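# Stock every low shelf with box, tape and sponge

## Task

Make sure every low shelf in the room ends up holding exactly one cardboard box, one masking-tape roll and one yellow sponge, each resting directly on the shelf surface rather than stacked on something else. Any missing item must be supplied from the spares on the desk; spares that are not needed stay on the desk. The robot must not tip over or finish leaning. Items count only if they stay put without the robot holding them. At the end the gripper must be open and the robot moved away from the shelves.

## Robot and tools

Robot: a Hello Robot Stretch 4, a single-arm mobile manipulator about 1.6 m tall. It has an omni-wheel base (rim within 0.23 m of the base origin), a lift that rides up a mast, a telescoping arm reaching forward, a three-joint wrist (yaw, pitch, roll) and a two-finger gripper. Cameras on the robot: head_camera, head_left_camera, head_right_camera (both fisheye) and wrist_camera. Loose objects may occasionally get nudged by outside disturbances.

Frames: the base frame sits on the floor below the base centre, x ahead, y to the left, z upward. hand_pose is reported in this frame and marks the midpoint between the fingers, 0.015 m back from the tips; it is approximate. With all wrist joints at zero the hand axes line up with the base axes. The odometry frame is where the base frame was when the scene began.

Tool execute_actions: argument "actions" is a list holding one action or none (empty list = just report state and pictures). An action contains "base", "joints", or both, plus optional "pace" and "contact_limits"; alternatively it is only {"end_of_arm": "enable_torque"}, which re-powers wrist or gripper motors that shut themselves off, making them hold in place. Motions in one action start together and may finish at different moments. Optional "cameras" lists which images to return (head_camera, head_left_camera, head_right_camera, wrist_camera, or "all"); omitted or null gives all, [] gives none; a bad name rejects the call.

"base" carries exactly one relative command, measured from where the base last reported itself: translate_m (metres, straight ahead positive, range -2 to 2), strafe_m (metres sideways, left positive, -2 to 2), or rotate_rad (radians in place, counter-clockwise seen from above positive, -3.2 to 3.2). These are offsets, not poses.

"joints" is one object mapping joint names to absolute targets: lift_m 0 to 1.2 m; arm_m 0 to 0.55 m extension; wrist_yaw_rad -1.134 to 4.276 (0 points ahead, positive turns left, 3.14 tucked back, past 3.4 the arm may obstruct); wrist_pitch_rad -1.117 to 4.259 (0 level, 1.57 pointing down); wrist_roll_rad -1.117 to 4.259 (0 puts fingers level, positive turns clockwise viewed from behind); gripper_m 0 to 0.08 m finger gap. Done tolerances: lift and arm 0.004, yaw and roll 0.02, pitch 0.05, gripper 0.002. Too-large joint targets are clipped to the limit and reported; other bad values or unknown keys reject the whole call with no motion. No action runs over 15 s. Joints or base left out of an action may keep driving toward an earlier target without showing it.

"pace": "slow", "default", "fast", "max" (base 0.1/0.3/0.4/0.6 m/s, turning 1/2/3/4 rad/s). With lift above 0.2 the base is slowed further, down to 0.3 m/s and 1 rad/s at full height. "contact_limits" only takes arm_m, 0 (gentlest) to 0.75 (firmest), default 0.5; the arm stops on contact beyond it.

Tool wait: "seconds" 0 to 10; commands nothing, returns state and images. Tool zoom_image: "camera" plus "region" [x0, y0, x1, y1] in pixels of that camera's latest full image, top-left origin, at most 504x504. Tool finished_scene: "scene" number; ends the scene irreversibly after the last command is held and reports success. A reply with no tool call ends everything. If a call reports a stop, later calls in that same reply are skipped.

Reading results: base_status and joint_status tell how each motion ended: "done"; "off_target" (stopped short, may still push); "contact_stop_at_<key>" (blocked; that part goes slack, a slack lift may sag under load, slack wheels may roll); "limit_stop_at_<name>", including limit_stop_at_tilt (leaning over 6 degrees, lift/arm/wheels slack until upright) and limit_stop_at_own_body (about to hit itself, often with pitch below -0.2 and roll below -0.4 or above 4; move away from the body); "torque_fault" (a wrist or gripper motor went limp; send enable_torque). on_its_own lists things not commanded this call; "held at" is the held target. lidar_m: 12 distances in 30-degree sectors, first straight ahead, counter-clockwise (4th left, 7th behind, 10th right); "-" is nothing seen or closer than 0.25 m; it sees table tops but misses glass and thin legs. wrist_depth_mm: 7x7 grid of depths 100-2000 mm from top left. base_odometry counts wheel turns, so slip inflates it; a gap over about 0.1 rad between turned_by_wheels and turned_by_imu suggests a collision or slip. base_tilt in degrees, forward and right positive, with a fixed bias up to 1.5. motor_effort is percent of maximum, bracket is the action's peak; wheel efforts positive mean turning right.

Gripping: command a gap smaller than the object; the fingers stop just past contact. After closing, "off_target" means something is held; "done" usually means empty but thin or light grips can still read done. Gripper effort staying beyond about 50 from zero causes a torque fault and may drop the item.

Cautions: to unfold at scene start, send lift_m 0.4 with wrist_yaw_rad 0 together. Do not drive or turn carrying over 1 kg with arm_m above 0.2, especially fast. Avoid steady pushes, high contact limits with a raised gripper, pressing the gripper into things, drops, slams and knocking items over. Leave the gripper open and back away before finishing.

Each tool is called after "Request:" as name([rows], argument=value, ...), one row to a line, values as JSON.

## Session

Request:
execute_actions(actions=[])

Scene clock: 0.00 s.
base_odometry: x=+0.000 y=+0.000 heading=+0.000 (m, m, rad; odometry frame)
turned_by_wheels: +0.000 (rad since the last result)
turned_by_imu: +0.000 (rad since the last result)
base_tilt: forward=+0.3 right=+0.7 (deg)
lidar_m: 0.60 0.75 1.55 1.57 0.74 0.67 0.66 0.83 1.35 1.10 0.68 0.60
base_status: not commanded
joint_positions: lift_m=+0.258 arm_m=-0.003 wrist_yaw_rad=+3.165 wrist_pitch_rad=-0.010 wrist_roll_rad=+0.000 gripper_m=+0.040
joint_status: not commanded
motor_effort: lift_m=+20 arm_m=-1 wrist_yaw_rad=+1 wrist_pitch_rad=-7 wrist_roll_rad=-1 gripper_m=-1 wheel_0=+0 wheel_1=-1 wheel_2=+0 (%)
hand_pose: x=-0.0463 y=+0.0823 z=+0.4379 quat_wxyz=(-0.012, +0.005, +0.000, +1.000) (m; base frame)
wrist_depth_mm: - 121 138 1308 1160 1098 1025 / - 109 139 1281 1160 1098 1008 / - 116 139 904 1160 1060 991 / 142 139 197 1025 1182 1078 1008 / 1661 1138 1308 960 1025 1042 991 / 1308 1138 1366 1060 1160 1060 854 / 991 - 111 931 117 110 991
pictures: head_camera, head_left_camera, head_right_camera, wrist_camera
Images, in order (width x height): head_camera 420x560, head_left_camera 420x672, head_right_camera 420x672, wrist_camera 616x392.

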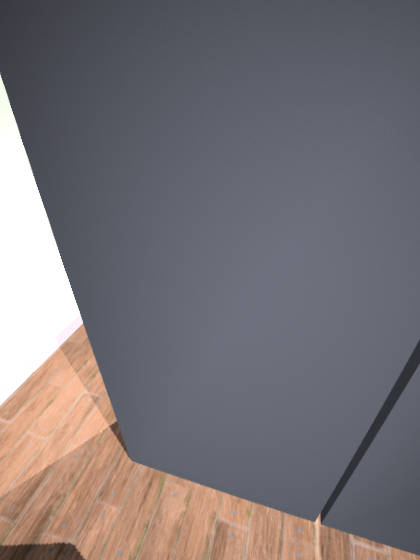

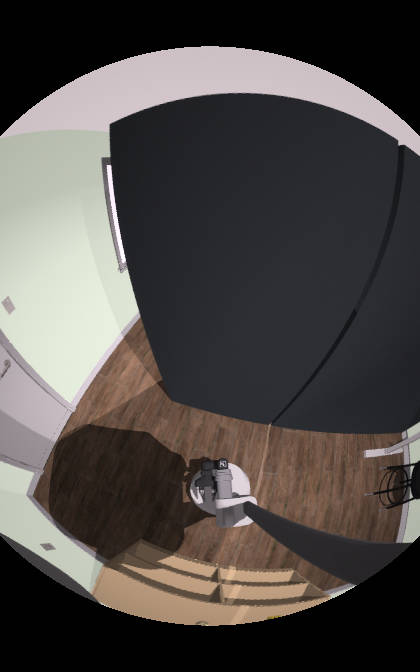

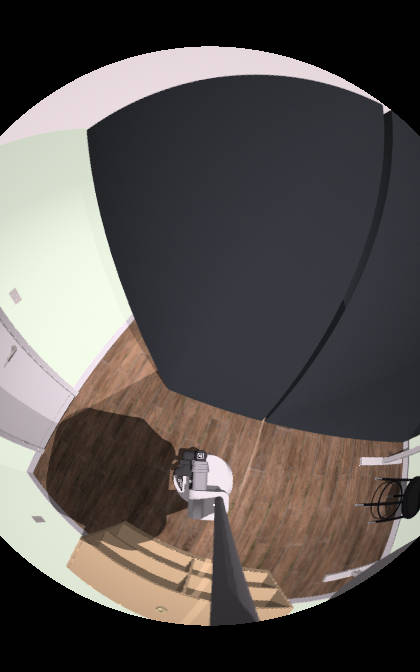

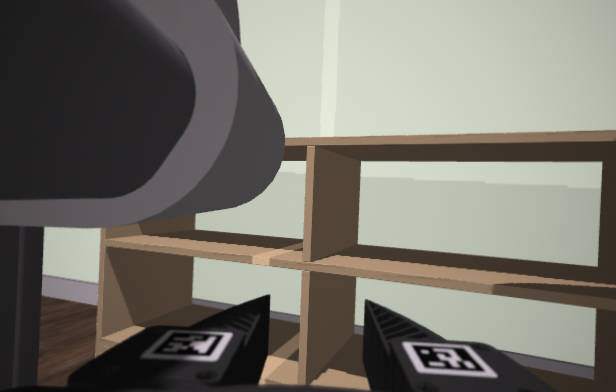

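Request:
execute_actions([
  {"base": {"rotate_rad": -1.87}, "joints": {"lift_m": 0.85, "wrist_yaw_rad": 0, "wrist_pitch_rad": 0.6, "gripper_m": 0.08}, "pace": "fast"},
])

Scene clock: 3.37 s.
base_odometry: x=+0.000 y=+0.000 heading=-1.869 (m, m, rad; odometry frame)
turned_by_wheels: -1.869 (rad since the last result)
turned_by_imu: -1.898 (rad since the last result)
base_tilt: forward=+0.4 right=+0.8 (deg)
lidar_m: 1.33 0.85 0.63 0.60 0.65 1.64 1.56 1.49 0.70 0.66 0.71 1.03
base_status: done
joint_positions: lift_m=+0.850 arm_m=-0.002 wrist_yaw_rad=+0.000 wrist_pitch_rad=+0.602 wrist_roll_rad=+0.000 gripper_m=+0.080
joint_status: all done
motor_effort: lift_m=+21(23) arm_m=-1(1) wrist_yaw_rad=+0(9) wrist_pitch_rad=-6(7) wrist_roll_rad=+0(0) gripper_m=+0(1) wheel_0=+4(11) wheel_1=+1(9) wheel_2=+3(13) (%)
hand_pose: x=+0.3437 y=-0.0874 z=+0.9076 quat_wxyz=(+0.955, +0.000, +0.297, +0.000) (m; base frame)
wrist_depth_mm: 960 1397 1808 1863 1808 1756 1618 / 976 1397 1921 1464 1921 1921 1576 / 976 1430 - - - - 1708 / 991 1464 1708 1756 1756 1708 1661 / 1008 1397 1499 1499 1499 1499 1499 / 1008 1205 1255 1281 1281 1281 1308 / - 104 1060 1118 1098 113 1160
pictures: head_camera, head_left_camera, head_right_camera, wrist_camera
Images, in order (width x height): head_camera 420x560, head_left_camera 420x672, head_right_camera 420x672, wrist_camera 616x392.

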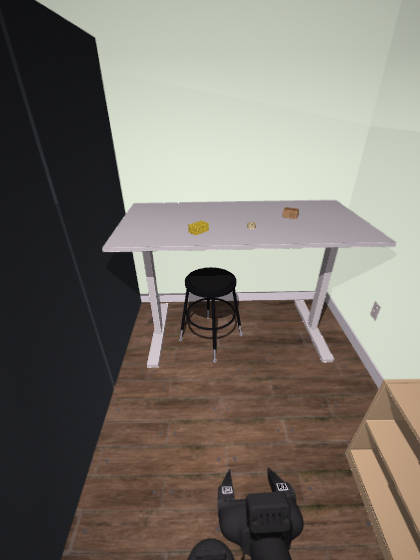

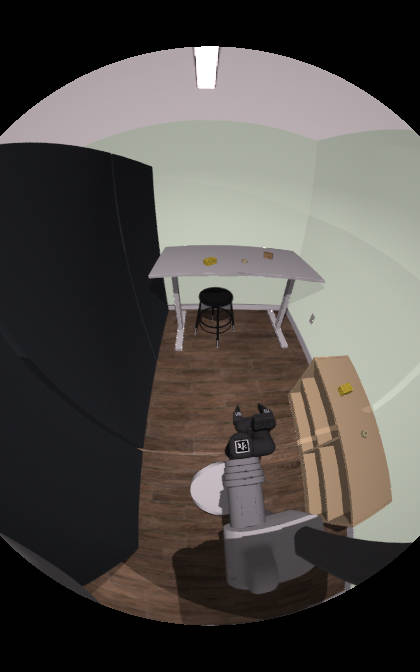

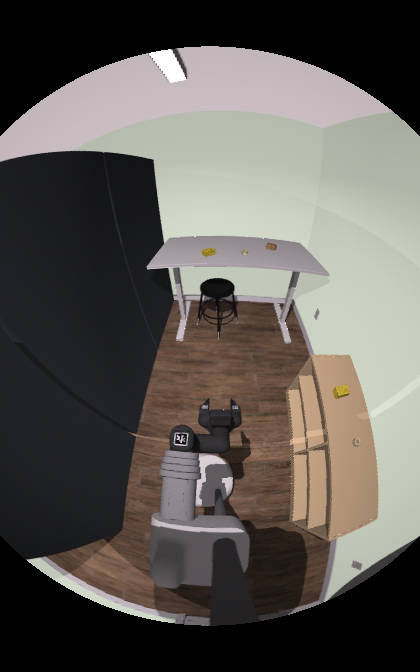

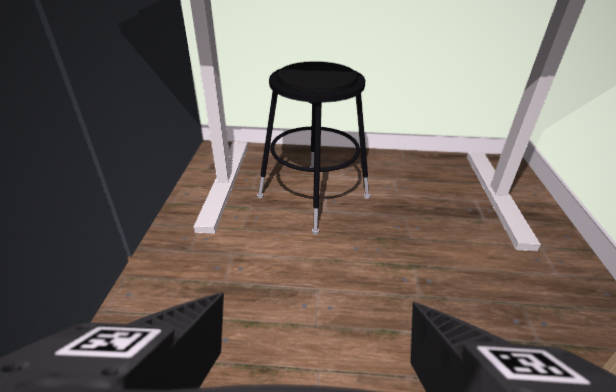

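Request:
execute_actions([
  {"base": {"rotate_rad": -0.25}, "joints": {"wrist_pitch_rad": 0.5}, "pace": "fast"},
], cameras=[])

Request:
execute_actions([
  {"base": {"translate_m": 0.9}, "joints": {"lift_m": 1.18, "wrist_pitch_rad": 0.9}, "pace": "fast"},
])

Scene clock: 6.40 s.
base_odometry: x=+0.000 y=+0.000 heading=-2.118 (m, m, rad; odometry frame)
turned_by_wheels: -0.249 (rad since the last result)
turned_by_imu: -0.253 (rad since the last result)
base_tilt: forward=+0.4 right=+0.7 (deg)
lidar_m: 1.35 1.15 0.70 0.60 0.61 0.74 1.55 1.57 0.77 0.67 0.68 0.83
base_status: done
joint_positions: lift_m=+0.850 arm_m=-0.002 wrist_yaw_rad=+0.000 wrist_pitch_rad=+0.503 wrist_roll_rad=+0.000 gripper_m=+0.080
joint_status: all done
motor_effort: lift_m=+21(21) arm_m=-1(1) wrist_yaw_rad=+0(0) wrist_pitch_rad=-7(11) wrist_roll_rad=+0(0) gripper_m=+0(0) wheel_0=+4(10) wheel_1=+3(7) wheel_2=+4(11) (%)
hand_pose: x=+0.3548 y=-0.0874 z=+0.9256 quat_wxyz=(+0.969, +0.000, +0.249, +0.000) (m; base frame)
wrist_depth_mm: 1397 1708 1808 1808 1537 1430 1138 / 1464 1808 1921 1921 1983 1576 1138 / 1499 1921 1537 - - 1576 1160 / 1576 1983 - - - 1618 1182 / 1537 1661 1661 1661 1661 1618 759 / 1366 1366 1366 1397 1397 946 917 / - 104 1138 1205 1182 113 854
pictures: none
No camera images: the call's "cameras" was empty. Leave "cameras" out to get every camera's image.

Scene clock: 10.13 s.
base_odometry: x=-0.468 y=-0.768 heading=-2.118 (m, m, rad; odometry frame)
turned_by_wheels: +0.000 (rad since the last result)
turned_by_imu: +0.000 (rad since the last result)
base_tilt: forward=+0.4 right=+0.7 (deg)
lidar_m: 0.49 0.47 0.59 0.79 0.80 0.95 2.56 0.94 0.57 0.50 0.88 0.57
base_status: done
joint_positions: lift_m=+1.180 arm_m=-0.002 wrist_yaw_rad=+0.000 wrist_pitch_rad=+0.902 wrist_roll_rad=+0.000 gripper_m=+0.080
joint_status: all done
motor_effort: lift_m=+20(26) arm_m=-1(1) wrist_yaw_rad=+0(1) wrist_pitch_rad=-3(4) wrist_roll_rad=+0(0) gripper_m=-1(0) wheel_0=+3(11) wheel_1=+2(9) wheel_2=-1(16) (%)
hand_pose: x=+0.3004 y=-0.0874 z=+1.1913 quat_wxyz=(+0.900, +0.000, +0.436, +0.000) (m; base frame)
wrist_depth_mm: 723 715 723 699 699 723 723 / 627 627 634 621 627 627 621 / 549 549 554 554 549 549 549 / 492 492 492 492 504 517 960 / 455 466 1182 1537 1499 1464 1042 / 1336 854 1366 1397 1397 1336 1078 / - 104 1229 1281 1255 113 1025
pictures: head_camera, head_left_camera, head_right_camera, wrist_camera
Images, in order (width x height): head_camera 420x560, head_left_camera 420x672, head_right_camera 420x672, wrist_camera 616x392.

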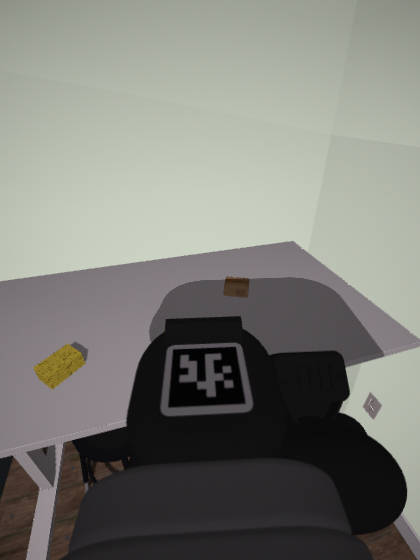

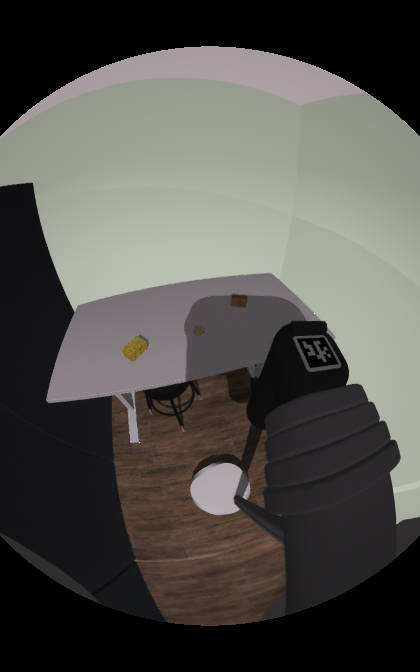

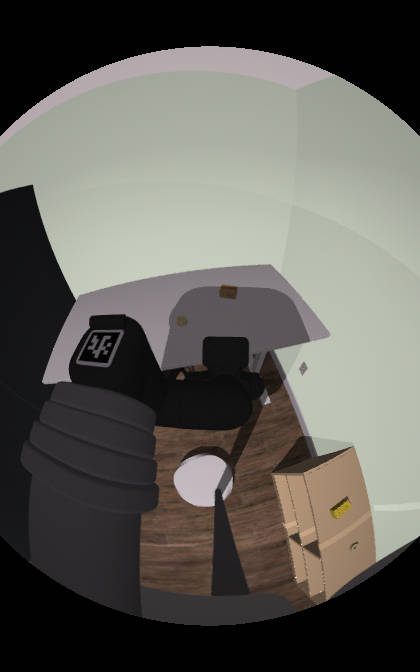

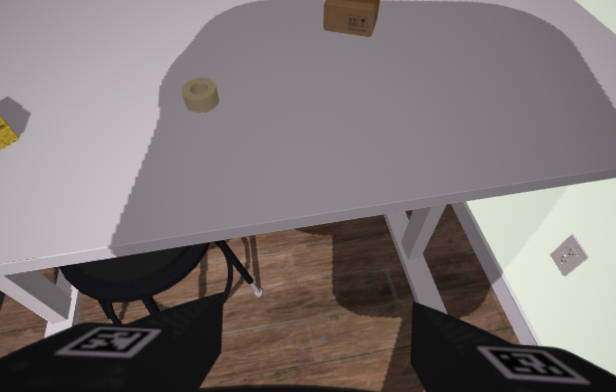

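Request:
execute_actions([
  {"base": {"translate_m": 0.23}, "joints": {"lift_m": 1.15, "wrist_pitch_rad": 1.57, "arm_m": 0.53, "wrist_roll_rad": 1.6}},
])

Scene clock: 13.57 s.
base_odometry: x=-0.588 y=-0.965 heading=-2.118 (m, m, rad; odometry frame)
turned_by_wheels: +0.000 (rad since the last result)
turned_by_imu: +0.000 (rad since the last result)
base_tilt: forward=+0.4 right=+0.7 (deg)
lidar_m: 0.25 0.25 0.31 0.56 0.86 1.04 1.92 0.88 0.55 0.67 0.48 0.30
base_status: done
joint_positions: lift_m=+1.150 arm_m=+0.529 wrist_yaw_rad=+0.000 wrist_pitch_rad=+1.570 wrist_roll_rad=+1.600 gripper_m=+0.080
joint_status: all done
motor_effort: lift_m=+17(21) arm_m=+6(5) wrist_yaw_rad=+0(2) wrist_pitch_rad=+1(1) wrist_roll_rad=+0(6) gripper_m=-1(0) wheel_0=+3(11) wheel_1=+2(8) wheel_2=-4(14) (%)
hand_pose: x=+0.7002 y=-0.0874 z=+1.1157 quat_wxyz=(+0.493, +0.507, +0.492, -0.507) (m; base frame)
wrist_depth_mm: 315 315 314 314 312 312 309 / 317 315 315 312 312 310 310 / 317 315 315 314 314 310 310 / 315 317 315 264 314 312 312 / 315 315 315 265 314 312 312 / 317 317 315 315 312 312 314 / - 104 317 315 315 113 312
pictures: head_camera, head_left_camera, head_right_camera, wrist_camera
Images, in order (width x height): head_camera 420x560, head_left_camera 420x672, head_right_camera 420x672, wrist_camera 616x392.

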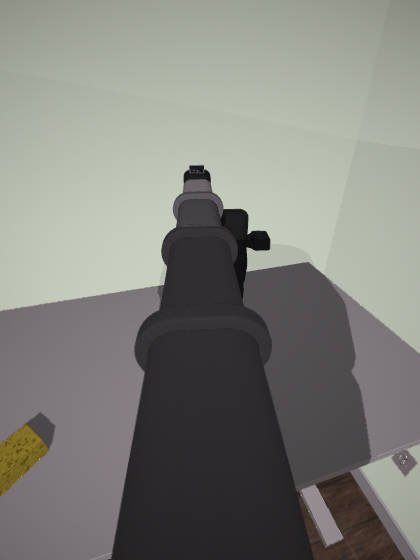

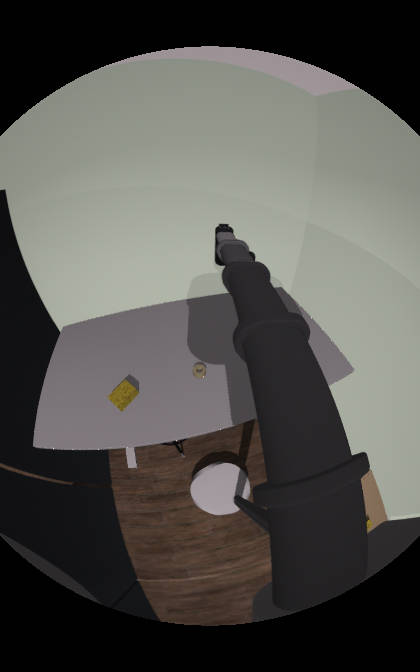

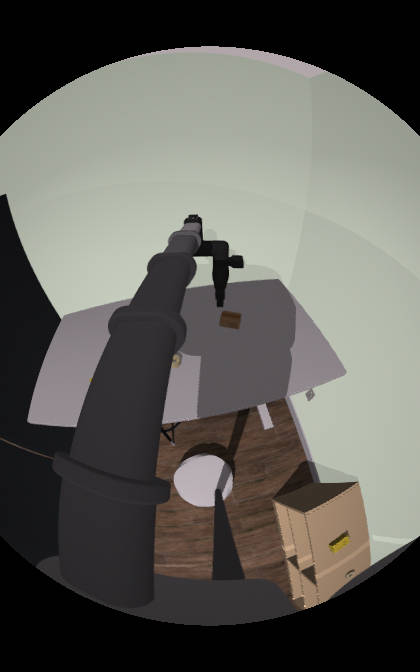

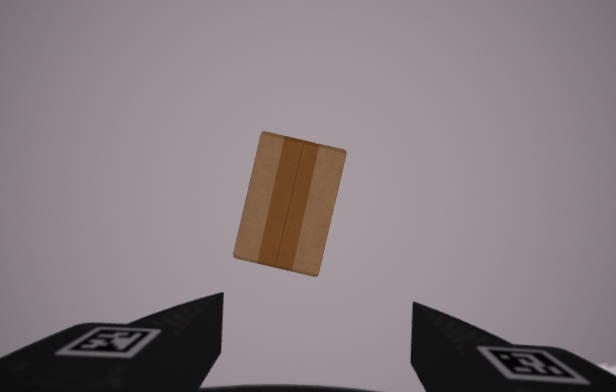

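Request:
execute_actions([
  {"base": {"strafe_m": -0.046}, "joints": {"lift_m": 1.09, "arm_m": 0.547, "wrist_roll_rad": 1.82}},
], cameras=["wrist_camera"])

Scene clock: 15.27 s.
base_odometry: x=-0.627 y=-0.941 heading=-2.118 (m, m, rad; odometry frame)
turned_by_wheels: +0.000 (rad since the last result)
turned_by_imu: +0.000 (rad since the last result)
base_tilt: forward=+0.4 right=+0.8 (deg)
lidar_m: 0.25 0.25 0.33 0.58 0.89 1.09 2.65 0.79 0.51 0.66 0.51 0.30
base_status: done
joint_positions: lift_m=+1.090 arm_m=+0.546 wrist_yaw_rad=+0.000 wrist_pitch_rad=+1.570 wrist_roll_rad=+1.820 gripper_m=+0.080
joint_status: all done
motor_effort: lift_m=+17(16) arm_m=+6(2) wrist_yaw_rad=+1(0) wrist_pitch_rad=+1(1) wrist_roll_rad=+1(4) gripper_m=+0(0) wheel_0=+2(13) wheel_1=-2(12) wheel_2=+0(3) (%)
hand_pose: x=+0.7171 y=-0.0874 z=+1.0557 quat_wxyz=(+0.434, +0.558, +0.434, -0.558) (m; base frame)
wrist_depth_mm: 257 255 254 253 253 252 252 / 255 255 253 253 253 252 252 / 257 256 255 253 253 253 252 / 256 256 255 254 253 253 252 / 257 256 255 204 253 253 252 / 257 256 205 204 254 253 252 / - 104 205 205 254 113 -
pictures: wrist_camera
Images, in order (width x height): wrist_camera 616x392.

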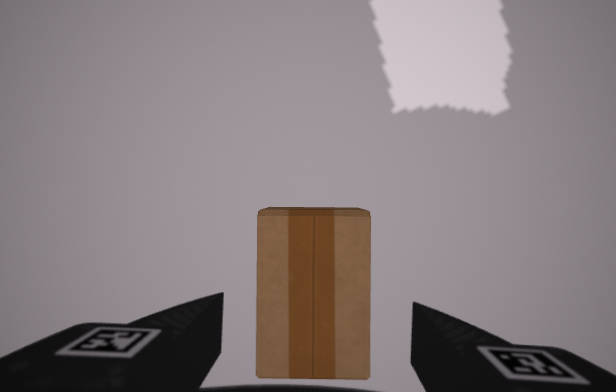

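Request:
execute_actions([
  {"joints": {"lift_m": 1.026}},
], cameras=["wrist_camera"])

Request:
execute_actions([
  {"joints": {"gripper_m": 0.04}},
], cameras=["wrist_camera"])

Scene clock: 16.63 s.
base_odometry: x=-0.627 y=-0.941 heading=-2.118 (m, m, rad; odometry frame)
turned_by_wheels: +0.000 (rad since the last result)
turned_by_imu: +0.000 (rad since the last result)
base_tilt: forward=+0.3 right=+0.8 (deg)
lidar_m: 0.25 0.26 0.31 0.62 0.89 1.10 2.65 0.80 0.51 0.68 0.50 0.31
base_status: not commanded
joint_positions: lift_m=+1.026 arm_m=+0.546 wrist_yaw_rad=+0.000 wrist_pitch_rad=+1.570 wrist_roll_rad=+1.820 gripper_m=+0.080
joint_status: all done
motor_effort: lift_m=+17(16) arm_m=+6(6) wrist_yaw_rad=+1(0) wrist_pitch_rad=+1(0) wrist_roll_rad=+1(1) gripper_m=-1(0) wheel_0=+2(2) wheel_1=-2(2) wheel_2=+0(0) (%)
hand_pose: x=+0.7171 y=-0.0874 z=+0.9917 quat_wxyz=(+0.434, +0.558, +0.434, -0.558) (m; base frame)
wrist_depth_mm: 191 190 190 189 190 189 188 / 191 191 190 190 189 189 189 / 191 190 190 190 189 189 189 / 191 191 191 190 189 189 188 / 192 191 191 140 140 190 189 / 191 191 141 140 140 189 189 / - 104 140 140 140 113 -
pictures: wrist_camera
Images, in order (width x height): wrist_camera 616x392.

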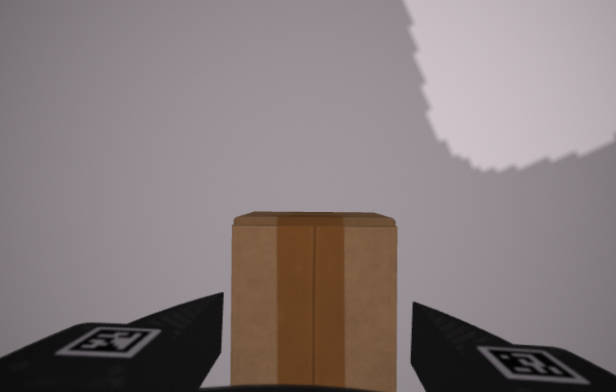

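Scene clock: 17.63 s.
base_odometry: x=-0.627 y=-0.941 heading=-2.118 (m, m, rad; odometry frame)
turned_by_wheels: +0.000 (rad since the last result)
turned_by_imu: +0.000 (rad since the last result)
base_tilt: forward=+0.3 right=+0.8 (deg)
lidar_m: 0.25 0.27 0.33 0.61 0.89 1.09 2.66 0.80 0.51 0.67 0.50 0.30
base_status: not commanded
joint_positions: lift_m=+1.026 arm_m=+0.546 wrist_yaw_rad=+0.000 wrist_pitch_rad=+1.570 wrist_roll_rad=+1.820 gripper_m=+0.059
joint_status: gripper_m off_target (ended at +0.059, target +0.040)
on_its_own: gripper_m is held at +0.054, not at your +0.040, by its contact guard: the fingers met something
motor_effort: lift_m=+17(17) arm_m=+6(5) wrist_yaw_rad=+1(1) wrist_pitch_rad=+1(1) wrist_roll_rad=+1(0) gripper_m=-39(41) wheel_0=+2(2) wheel_1=-2(2) wheel_2=+0(0) (%)
hand_pose: x=+0.7171 y=-0.0874 z=+0.9917 quat_wxyz=(+0.434, +0.558, +0.434, -0.558) (m; base frame)
wrist_depth_mm: 191 191 190 189 189 189 188 / 191 191 190 190 189 189 188 / 191 191 190 190 189 189 188 / 191 191 190 190 189 189 189 / 191 191 191 140 140 189 189 / 191 191 141 140 140 189 189 / 191 - 133 140 140 106 189
pictures: wrist_camera
Images, in order (width x height): wrist_camera 616x392.

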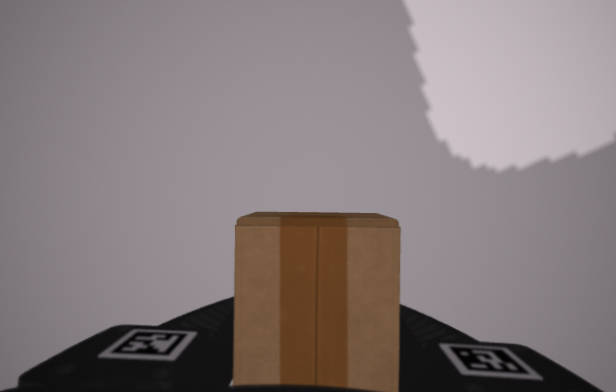

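Request:
execute_actions([
  {"joints": {"lift_m": 1.07}, "pace": "fast"},
], cameras=[])

Request:
execute_actions([
  {"base": {"translate_m": -1.13}, "joints": {"arm_m": 0.1, "wrist_roll_rad": 0.0}, "pace": "fast"},
], cameras=["wrist_camera", "head_right_camera"])

Request:
execute_actions([
  {"base": {"rotate_rad": -1.32}, "joints": {"lift_m": 0.78, "arm_m": 0.25}, "pace": "fast"},
], cameras=["wrist_camera", "head_camera"])

Scene clock: 19.30 s.
base_odometry: x=-0.627 y=-0.941 heading=-2.118 (m, m, rad; odometry frame)
turned_by_wheels: +0.000 (rad since the last result)
turned_by_imu: +0.000 (rad since the last result)
base_tilt: forward=+0.4 right=+0.8 (deg)
lidar_m: 0.26 0.27 0.33 0.59 0.89 1.10 2.65 0.80 0.51 0.65 0.51 0.30
base_status: not commanded
joint_positions: lift_m=+1.070 arm_m=+0.546 wrist_yaw_rad=+0.000 wrist_pitch_rad=+1.570 wrist_roll_rad=+1.820 gripper_m=+0.059
joint_status: all done
on_its_own: gripper_m is held at +0.054, not at your +0.040, by its contact guard: the fingers met something
motor_effort: lift_m=+21(23) arm_m=+5(6) wrist_yaw_rad=+1(1) wrist_pitch_rad=+0(2) wrist_roll_rad=+0(1) gripper_m=-40(38) wheel_0=+2(2) wheel_1=-2(1) wheel_2=+0(0) (%)
hand_pose: x=+0.7171 y=-0.0874 z=+1.0354 quat_wxyz=(+0.434, +0.558, +0.434, -0.558) (m; base frame)
wrist_depth_mm: 234 234 234 233 233 232 231 / 235 235 234 233 232 232 231 / 236 235 234 234 232 232 231 / 235 236 236 234 233 232 232 / 236 235 235 140 140 232 233 / 236 235 140 140 140 232 232 / 236 - 133 140 140 106 233
pictures: none
No camera images: the call's "cameras" was empty. Leave "cameras" out to get every camera's image.

Scene clock: 24.13 s.
base_odometry: x=-0.039 y=+0.024 heading=-2.118 (m, m, rad; odometry frame)
turned_by_wheels: +0.000 (rad since the last result)
turned_by_imu: +0.001 (rad since the last result)
base_tilt: forward=+0.3 right=+0.6 (deg)
lidar_m: 1.36 1.22 0.74 0.64 0.65 0.79 1.51 1.55 0.71 0.63 0.63 0.79
base_status: done
joint_positions: lift_m=+1.070 arm_m=+0.101 wrist_yaw_rad=+0.000 wrist_pitch_rad=+1.570 wrist_roll_rad=+0.000 gripper_m=+0.059
joint_status: all done
on_its_own: gripper_m is held at +0.054, not at your +0.040, by its contact guard: the fingers met something
motor_effort: lift_m=+21(21) arm_m=-5(8) wrist_yaw_rad=+2(1) wrist_pitch_rad=-2(2) wrist_roll_rad=-1(6) gripper_m=-39(38) wheel_0=-4(8) wheel_1=-2(6) wheel_2=+4(17) (%)
hand_pose: x=+0.2719 y=-0.0874 z=+1.0354 quat_wxyz=(+0.707, +0.000, +0.707, +0.000) (m; base frame)
wrist_depth_mm: 1182 1205 1182 1182 1138 1078 809 / 1205 1205 1182 1182 1160 1098 820 / 1205 1205 1205 1160 1182 1182 820 / 1205 1205 1205 1182 1182 1160 820 / 1205 1229 1182 140 140 1182 842 / 1138 1205 140 140 140 1160 1078 / 1008 - 133 140 140 107 976
pictures: head_right_camera, wrist_camera
Images, in order (width x height): head_right_camera 420x672, wrist_camera 616x392.

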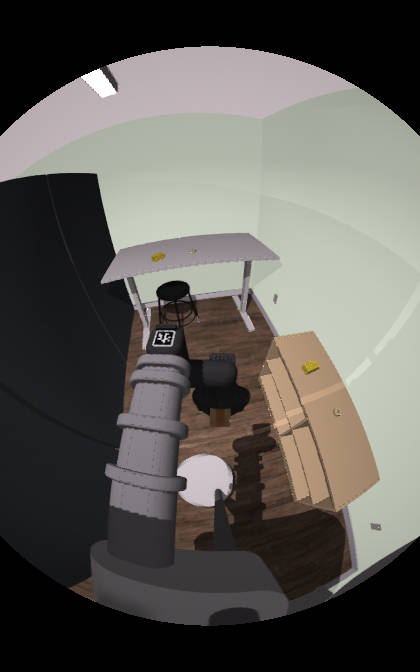

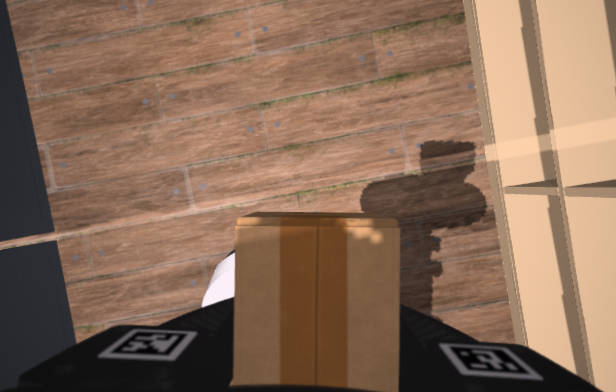

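Scene clock: 26.37 s.
base_odometry: x=-0.039 y=+0.024 heading=+2.846 (m, m, rad; odometry frame)
turned_by_wheels: -1.319 (rad since the last result)
turned_by_imu: -1.339 (rad since the last result)
base_tilt: forward=+0.3 right=+0.7 (deg)
lidar_m: 0.64 0.68 0.99 1.37 0.92 0.68 0.65 0.68 1.62 1.50 1.46 0.66
base_status: done
joint_positions: lift_m=+0.780 arm_m=+0.249 wrist_yaw_rad=+0.000 wrist_pitch_rad=+1.570 wrist_roll_rad=+0.000 gripper_m=+0.059
joint_status: all done
on_its_own: gripper_m is held at +0.054, not at your +0.040, by its contact guard: the fingers met something
motor_effort: lift_m=+18(21) arm_m=+5(3) wrist_yaw_rad=+0(1) wrist_pitch_rad=+0(2) wrist_roll_rad=+0(1) gripper_m=-40(38) wheel_0=+4(7) wheel_1=+2(7) wheel_2=+4(11) (%)
hand_pose: x=+0.4202 y=-0.0874 z=+0.7457 quat_wxyz=(+0.707, +0.000, +0.707, +0.000) (m; base frame)
wrist_depth_mm: 559 554 549 544 539 539 530 / 842 831 809 798 809 676 597 / 917 904 904 891 891 878 891 / 917 904 917 891 891 891 891 / 917 904 904 140 139 891 878 / 917 917 140 140 140 891 878 / 931 - 133 141 140 107 878
pictures: head_camera, wrist_camera
Images, in order (width x height): head_camera 420x560, wrist_camera 616x392.

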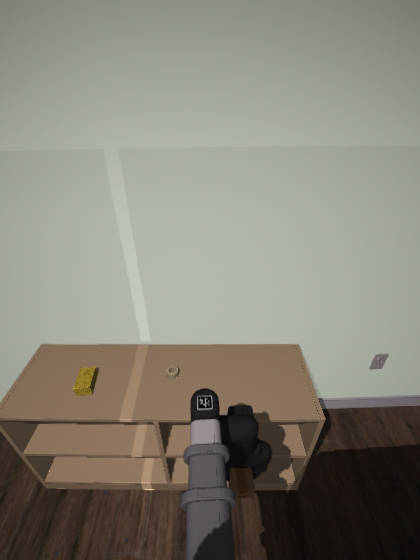

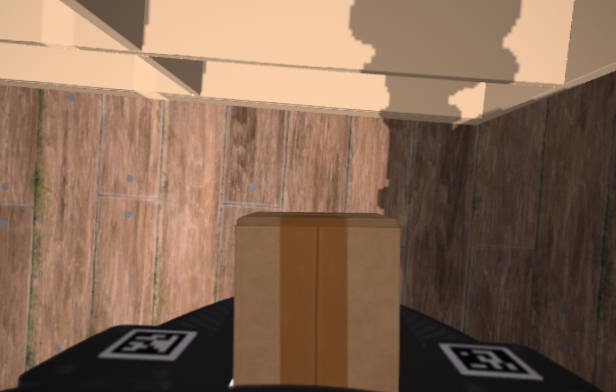

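Request:
execute_actions([
  {"base": {"translate_m": 0.17}, "joints": {"arm_m": 0.46}, "pace": "fast"},
], cameras=["wrist_camera", "head_camera"])

Scene clock: 28.20 s.
base_odometry: x=-0.201 y=+0.073 heading=+2.846 (m, m, rad; odometry frame)
turned_by_wheels: +0.000 (rad since the last result)
turned_by_imu: +0.000 (rad since the last result)
base_tilt: forward=+0.3 right=+0.7 (deg)
lidar_m: 0.46 0.52 0.74 1.38 1.15 0.85 0.83 0.86 1.62 1.52 1.21 0.47
base_status: done
joint_positions: lift_m=+0.780 arm_m=+0.459 wrist_yaw_rad=+0.000 wrist_pitch_rad=+1.570 wrist_roll_rad=+0.000 gripper_m=+0.059
joint_status: all done
on_its_own: gripper_m is held at +0.054, not at your +0.040, by its contact guard: the fingers met something
motor_effort: lift_m=+18(18) arm_m=+5(4) wrist_yaw_rad=+0(1) wrist_pitch_rad=+1(1) wrist_roll_rad=+0(0) gripper_m=-37(39) wheel_0=+4(10) wheel_1=+3(7) wheel_2=-3(15) (%)
hand_pose: x=+0.6302 y=-0.0874 z=+0.7456 quat_wxyz=(+0.707, +0.000, +0.707, +0.000) (m; base frame)
wrist_depth_mm: 286 285 282 279 278 276 273 / 286 285 283 281 279 277 276 / 289 286 283 283 279 278 277 / 285 287 286 283 281 279 278 / 289 289 286 140 140 281 278 / 291 289 140 140 140 281 279 / 291 - 133 140 140 106 279
pictures: head_camera, wrist_camera
Images, in order (width x height): head_camera 420x560, wrist_camera 616x392.

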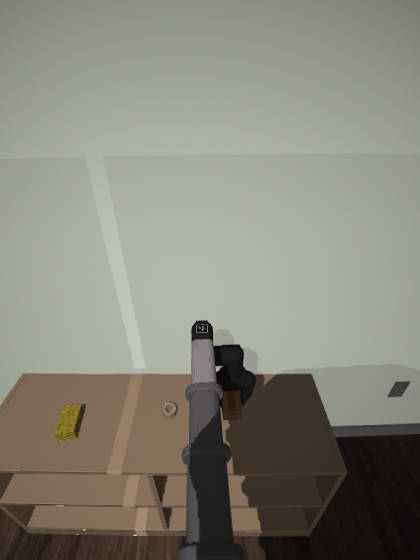

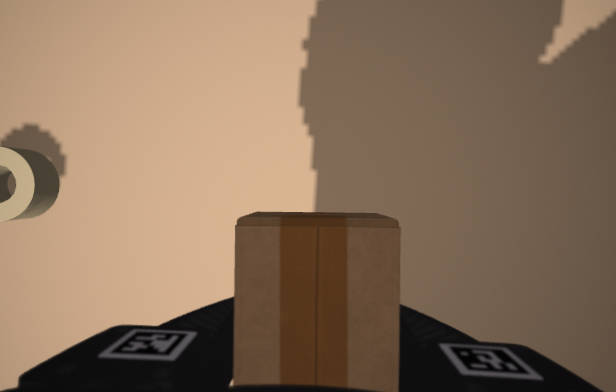

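Request:
execute_actions([
  {"joints": {"lift_m": 0.689}},
], cameras=[])

Scene clock: 29.90 s.
base_odometry: x=-0.201 y=+0.073 heading=+2.846 (m, m, rad; odometry frame)
turned_by_wheels: +0.000 (rad since the last result)
turned_by_imu: +0.000 (rad since the last result)
base_tilt: forward=+0.2 right=+0.7 (deg)
lidar_m: 0.45 0.50 0.72 1.38 1.17 0.86 0.82 0.85 1.62 1.49 1.23 0.48
base_status: not commanded
joint_positions: lift_m=+0.689 arm_m=+0.459 wrist_yaw_rad=+0.000 wrist_pitch_rad=+1.570 wrist_roll_rad=+0.000 gripper_m=+0.059
joint_status: all done
on_its_own: gripper_m is held at +0.054, not at your +0.040, by its contact guard: the fingers met something
motor_effort: lift_m=+17(18) arm_m=+5(5) wrist_yaw_rad=+0(0) wrist_pitch_rad=+1(1) wrist_roll_rad=+0(0) gripper_m=-38(39) wheel_0=+4(4) wheel_1=+3(3) wheel_2=-3(3) (%)
hand_pose: x=+0.6302 y=-0.0874 z=+0.6547 quat_wxyz=(+0.707, +0.000, +0.707, +0.000) (m; base frame)
wrist_depth_mm: 194 192 191 190 189 187 186 / 195 193 192 191 189 187 187 / 196 195 192 191 190 189 187 / 196 195 194 191 191 190 189 / 196 196 195 140 140 190 189 / 197 196 141 140 140 191 190 / 198 - 133 140 140 107 190
pictures: none
No camera images: the call's "cameras" was empty. Leave "cameras" out to get every camera's image.

Request:
execute_actions([
  {"joints": {"gripper_m": 0.08}},
], cameras=[])

Request:
execute_actions([
  {"joints": {"lift_m": 0.76}, "pace": "fast"},
], cameras=["wrist_camera"])

Request:
execute_actions([
  {"base": {"strafe_m": -1.03}, "joints": {"arm_m": 0.0}, "pace": "max"},
], cameras=["head_left_camera"])

Scene clock: 31.20 s.
base_odometry: x=-0.201 y=+0.073 heading=+2.846 (m, m, rad; odometry frame)
turned_by_wheels: +0.000 (rad since the last result)
turned_by_imu: +0.000 (rad since the last result)
base_tilt: forward=+0.4 right=+0.8 (deg)
lidar_m: 0.46 0.49 0.71 1.36 1.15 0.86 0.83 0.86 1.61 1.53 1.21 0.49
base_status: not commanded
joint_positions: lift_m=+0.689 arm_m=+0.459 wrist_yaw_rad=+0.000 wrist_pitch_rad=+1.570 wrist_roll_rad=+0.000 gripper_m=+0.080
joint_status: all done
motor_effort: lift_m=+17(17) arm_m=+5(5) wrist_yaw_rad=+0(0) wrist_pitch_rad=+1(1) wrist_roll_rad=+0(0) gripper_m=+1(38) wheel_0=+4(4) wheel_1=+3(3) wheel_2=-3(3) (%)
hand_pose: x=+0.6302 y=-0.0874 z=+0.6547 quat_wxyz=(+0.707, +0.000, +0.707, +0.000) (m; base frame)
wrist_depth_mm: 195 193 191 190 189 187 187 / 195 194 193 191 190 189 187 / 195 195 193 191 190 189 187 / 196 195 194 192 191 190 189 / 197 196 195 143 191 190 189 / 198 196 146 143 143 191 190 / - 104 144 143 143 113 -
pictures: none
No camera images: the call's "cameras" was empty. Leave "cameras" out to get every camera's image.

Scene clock: 32.23 s.
base_odometry: x=-0.201 y=+0.073 heading=+2.846 (m, m, rad; odometry frame)
turned_by_wheels: +0.000 (rad since the last result)
turned_by_imu: +0.000 (rad since the last result)
base_tilt: forward=+0.3 right=+0.8 (deg)
lidar_m: 0.46 0.50 0.71 1.37 1.13 0.85 0.83 0.85 1.63 1.50 1.22 0.47
base_status: not commanded
joint_positions: lift_m=+0.760 arm_m=+0.459 wrist_yaw_rad=+0.000 wrist_pitch_rad=+1.570 wrist_roll_rad=+0.000 gripper_m=+0.080
joint_status: all done
motor_effort: lift_m=+21(25) arm_m=+5(6) wrist_yaw_rad=+0(0) wrist_pitch_rad=+2(1) wrist_roll_rad=+0(0) gripper_m=+1(0) wheel_0=+4(4) wheel_1=+3(3) wheel_2=-3(3) (%)
hand_pose: x=+0.6302 y=-0.0874 z=+0.7254 quat_wxyz=(+0.707, +0.000, +0.707, +0.000) (m; base frame)
wrist_depth_mm: 266 264 262 260 257 257 255 / 267 266 262 260 259 257 256 / 268 266 264 262 259 258 256 / 270 268 265 262 260 259 257 / 270 268 267 214 262 260 259 / 271 268 267 214 263 260 259 / - 104 267 216 264 113 -
pictures: wrist_camera
Images, in order (width x height): wrist_camera 616x392.

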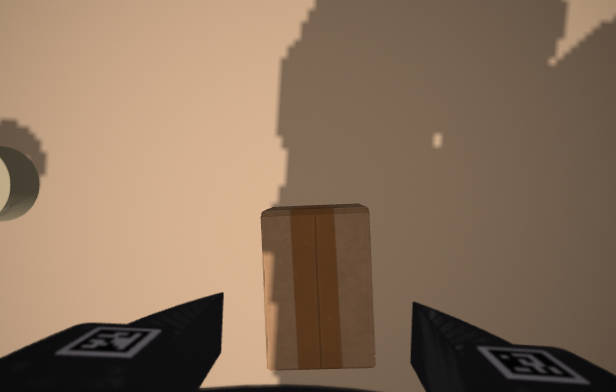

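Scene clock: 35.93 s.
base_odometry: x=+0.098 y=+1.059 heading=+2.846 (m, m, rad; odometry frame)
turned_by_wheels: +0.000 (rad since the last result)
turned_by_imu: +0.000 (rad since the last result)
base_tilt: forward=+0.4 right=+0.7 (deg)
lidar_m: 0.83 0.84 0.73 2.42 1.20 0.95 1.87 0.77 0.49 0.52 0.54 0.80
base_status: done
joint_positions: lift_m=+0.760 arm_m=+0.001 wrist_yaw_rad=+0.000 wrist_pitch_rad=+1.570 wrist_roll_rad=+0.000 gripper_m=+0.080
joint_status: all done
motor_effort: lift_m=+21(21) arm_m=-6(4) wrist_yaw_rad=+1(0) wrist_pitch_rad=-1(2) wrist_roll_rad=-1(1) gripper_m=+0(0) wheel_0=+1(15) wheel_1=+0(13) wheel_2=+0(3) (%)
hand_pose: x=+0.1720 y=-0.0874 z=+0.7254 quat_wxyz=(+0.707, +0.000, +0.707, +0.000) (m; base frame)
wrist_depth_mm: 891 878 866 878 854 866 778 / 891 891 878 866 878 854 750 / 891 904 878 878 878 866 732 / 891 878 891 878 878 866 741 / 904 904 668 668 866 878 732 / 904 891 676 668 878 878 715 / - 104 668 676 878 113 647
pictures: head_left_camera
Images, in order (width x height): head_left_camera 420x672.

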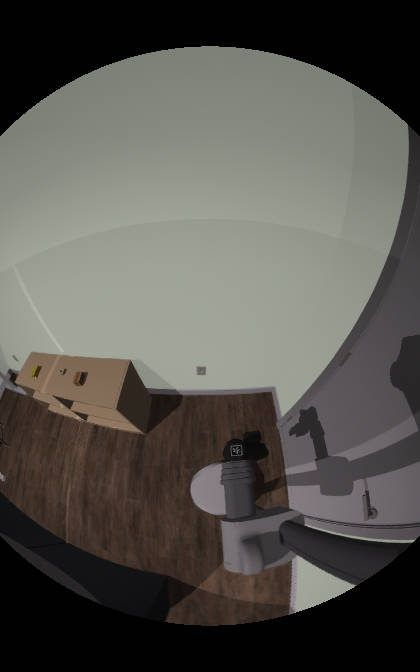

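Request:
execute_actions([
  {"base": {"rotate_rad": 1.575}, "joints": {"lift_m": 0.4}, "pace": "fast"},
], cameras=["head_camera", "head_left_camera"])

Scene clock: 38.10 s.
base_odometry: x=+0.098 y=+1.059 heading=-1.863 (m, m, rad; odometry frame)
turned_by_wheels: +1.574 (rad since the last result)
turned_by_imu: +1.598 (rad since the last result)
base_tilt: forward=+0.3 right=+0.7 (deg)
lidar_m: 2.37 1.18 0.95 1.86 0.77 0.52 0.52 0.55 0.83 0.82 0.83 0.74
base_status: done
joint_positions: lift_m=+0.400 arm_m=+0.001 wrist_yaw_rad=+0.000 wrist_pitch_rad=+1.570 wrist_roll_rad=+0.000 gripper_m=+0.080
joint_status: all done
motor_effort: lift_m=+18(17) arm_m=-6(6) wrist_yaw_rad=+0(0) wrist_pitch_rad=+1(0) wrist_roll_rad=+0(1) gripper_m=+0(1) wheel_0=-5(12) wheel_1=-3(10) wheel_2=-5(14) (%)
hand_pose: x=+0.1721 y=-0.0874 z=+0.3657 quat_wxyz=(+0.707, +0.000, +0.707, +0.000) (m; base frame)
wrist_depth_mm: 521 521 517 512 508 504 504 / 525 521 512 512 508 508 504 / 525 517 521 512 508 508 504 / 525 530 517 517 512 508 508 / 530 314 306 306 512 512 508 / 315 309 304 303 303 512 508 / - 104 306 303 303 113 512
pictures: head_camera, head_left_camera
Images, in order (width x height): head_camera 420x560, head_left_camera 420x672.

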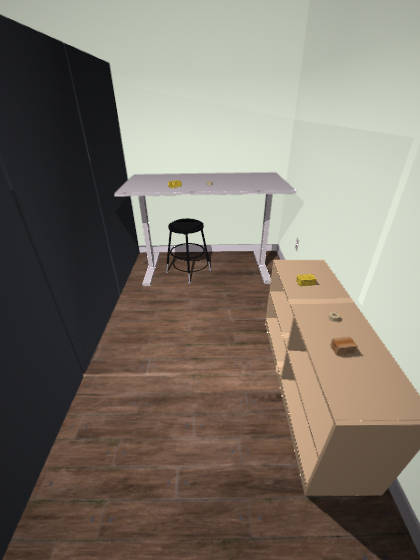

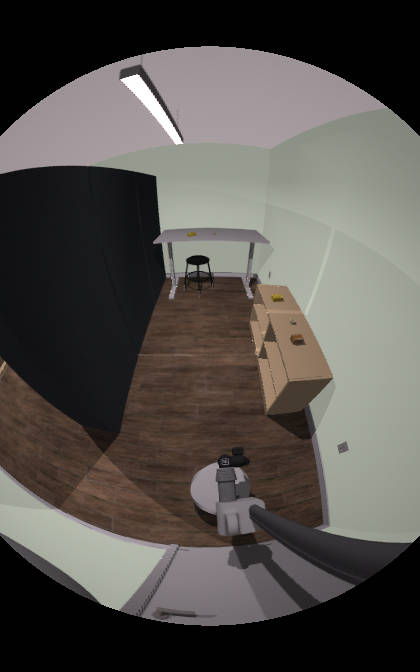

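Request:
execute_actions([
  {"base": {"strafe_m": 1.42}, "pace": "max"},
], cameras=["head_camera", "head_left_camera", "head_right_camera"])

Scene clock: 42.33 s.
base_odometry: x=+1.458 y=+0.650 heading=-1.863 (m, m, rad; odometry frame)
turned_by_wheels: +0.000 (rad since the last result)
turned_by_imu: -0.001 (rad since the last result)
base_tilt: forward=+0.4 right=+0.7 (deg)
lidar_m: 0.45 3.01 2.15 1.72 0.64 0.49 0.49 0.51 0.71 2.23 0.60 0.44
base_status: done
joint_positions: lift_m=+0.400 arm_m=+0.001 wrist_yaw_rad=+0.000 wrist_pitch_rad=+1.570 wrist_roll_rad=+0.000 gripper_m=+0.080
joint_status: not commanded
motor_effort: lift_m=+19(19) arm_m=-5(6) wrist_yaw_rad=+0(0) wrist_pitch_rad=+0(0) wrist_roll_rad=-1(1) gripper_m=+0(0) wheel_0=+0(16) wheel_1=-1(15) wheel_2=+0(5) (%)
hand_pose: x=+0.1720 y=-0.0874 z=+0.3655 quat_wxyz=(+0.707, +0.000, +0.707, +0.000) (m; base frame)
wrist_depth_mm: 521 517 517 508 504 504 500 / 525 517 517 512 508 504 504 / 525 521 521 512 512 512 500 / 530 521 521 517 512 508 508 / 530 314 306 304 512 508 508 / 315 309 304 303 304 512 512 / - 104 304 303 304 113 508
pictures: head_camera, head_left_camera, head_right_camera
Images, in order (width x height): head_camera 420x560, head_left_camera 420x672, head_right_camera 420x672.

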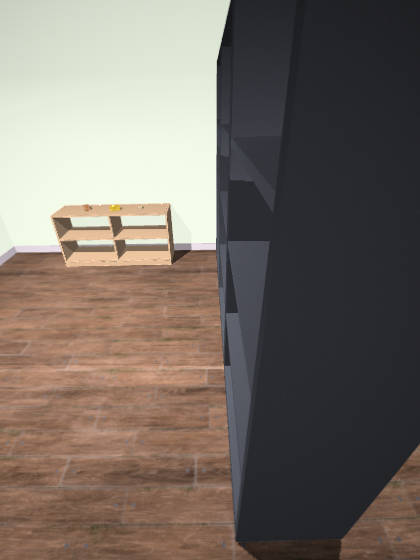

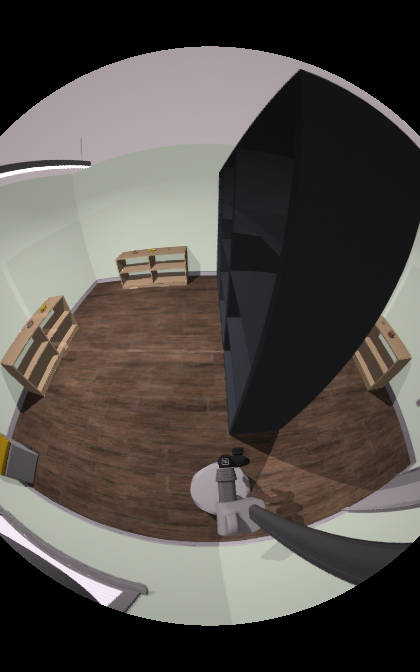

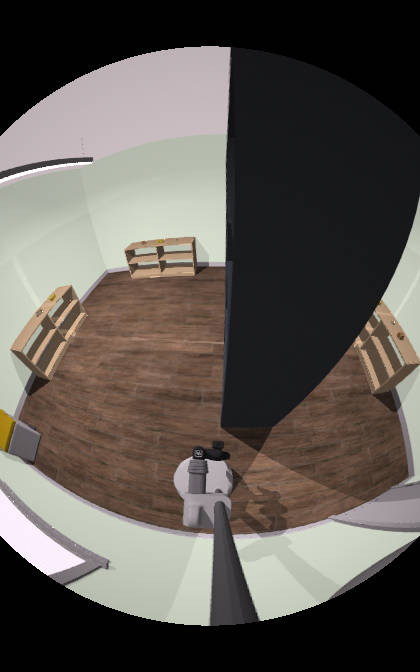

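Request:
zoom_image(camera="head_camera", region=[45, 190, 185, 250])

Request:
zoom_image(camera="head_right_camera", region=[5, 275, 105, 385])

Request:
zoom_image(camera="head_left_camera", region=[0, 285, 100, 400])

Region (45, 190, 185, 250) of head_camera's 420x560 image, scaled by 3.600, with more detail than that image has; it fills the top 216 rows of this view, and the rest is white.

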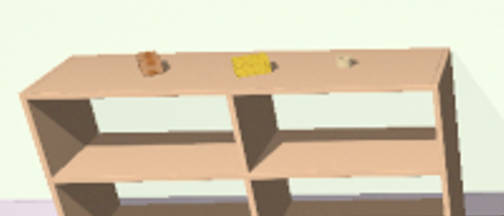

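Region (5, 275, 105, 385) of head_right_camera's 420x672 image, scaled by 4.582, with more detail than that image has; it fills the left 458 columns of this view, and the rest is white.

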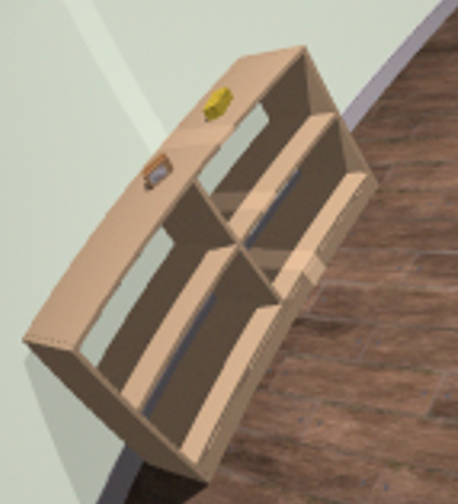

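Region (0, 285, 100, 400) of head_left_camera's 420x672 image, scaled by 4.383, with more detail than that image has; it fills the left 438 columns of this view, and the rest is white.

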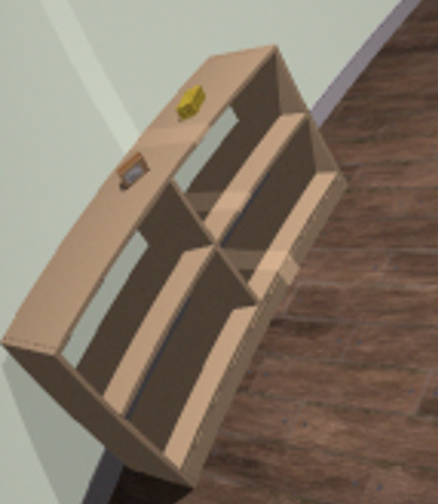

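Request:
execute_actions([
  {"base": {"strafe_m": -1.36}, "pace": "max"},
], cameras=["head_camera"])

Scene clock: 46.93 s.
base_odometry: x=+0.156 y=+1.041 heading=-1.863 (m, m, rad; odometry frame)
turned_by_wheels: +0.000 (rad since the last result)
turned_by_imu: +0.001 (rad since the last result)
base_tilt: forward=+0.3 right=+0.6 (deg)
lidar_m: 2.37 1.09 0.90 1.89 0.78 0.49 0.49 0.56 0.76 0.89 0.84 0.77
base_status: done
joint_positions: lift_m=+0.400 arm_m=+0.001 wrist_yaw_rad=+0.000 wrist_pitch_rad=+1.570 wrist_roll_rad=+0.000 gripper_m=+0.080
joint_status: not commanded
motor_effort: lift_m=+19(19) arm_m=-5(5) wrist_yaw_rad=+1(1) wrist_pitch_rad=+0(0) wrist_roll_rad=-1(1) gripper_m=+1(0) wheel_0=-1(19) wheel_1=+1(16) wheel_2=+0(0) (%)
hand_pose: x=+0.1720 y=-0.0874 z=+0.3655 quat_wxyz=(+0.707, +0.000, +0.707, +0.000) (m; base frame)
wrist_depth_mm: 525 517 512 512 508 504 500 / 530 521 512 512 512 504 500 / 525 521 521 517 508 508 504 / 530 525 521 517 517 512 504 / 525 314 306 304 512 508 508 / 317 307 304 304 303 517 508 / - 104 306 304 303 113 504
pictures: head_camera
Images, in order (width x height): head_camera 420x560.

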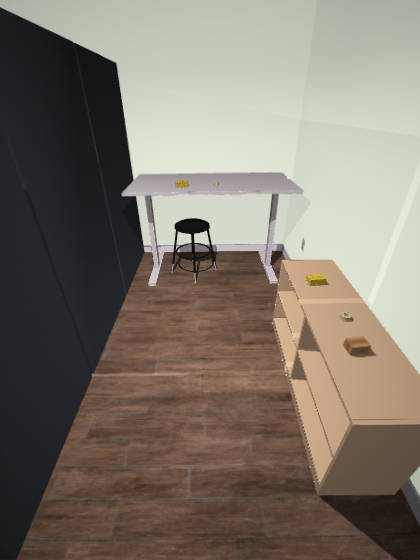

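Request:
execute_actions([
  {"base": {"translate_m": 1.93}, "pace": "max", "joints": {"lift_m": 1.09, "wrist_pitch_rad": 1.0, "arm_m": 0.1}},
], cameras=["head_camera", "wrist_camera"])

Scene clock: 52.43 s.
base_odometry: x=-0.400 y=-0.807 heading=-1.863 (m, m, rad; odometry frame)
turned_by_wheels: +0.000 (rad since the last result)
turned_by_imu: -0.001 (rad since the last result)
base_tilt: forward=+0.4 right=+0.7 (deg)
lidar_m: 0.45 0.47 0.68 0.71 0.76 1.08 2.45 0.79 0.60 0.60 0.66 0.47
base_status: done
joint_positions: lift_m=+1.090 arm_m=+0.099 wrist_yaw_rad=+0.000 wrist_pitch_rad=+1.002 wrist_roll_rad=+0.000 gripper_m=+0.080
joint_status: all done
motor_effort: lift_m=+20(21) arm_m=+5(11) wrist_yaw_rad=+1(3) wrist_pitch_rad=-4(9) wrist_roll_rad=-1(1) gripper_m=+0(1) wheel_0=+2(13) wheel_1=+2(7) wheel_2=-2(18) (%)
hand_pose: x=+0.3846 y=-0.0874 z=+1.0890 quat_wxyz=(+0.877, +0.000, +0.480, +0.000) (m; base frame)
wrist_depth_mm: 466 399 466 462 462 459 459 / 399 402 415 413 407 413 413 / 377 377 377 375 377 375 373 / 345 343 343 343 343 342 343 / 334 327 327 320 320 315 315 / 1160 1229 991 1229 1255 1229 1205 / - 104 1138 1160 1138 113 1182
pictures: head_camera, wrist_camera
Images, in order (width x height): head_camera 420x560, wrist_camera 616x392.

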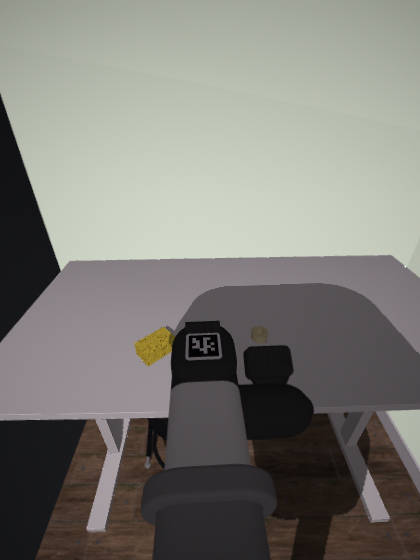

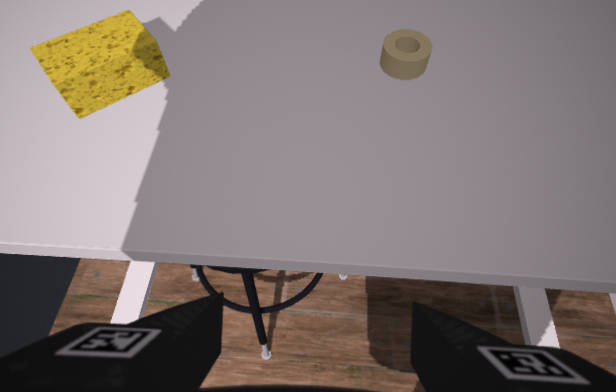

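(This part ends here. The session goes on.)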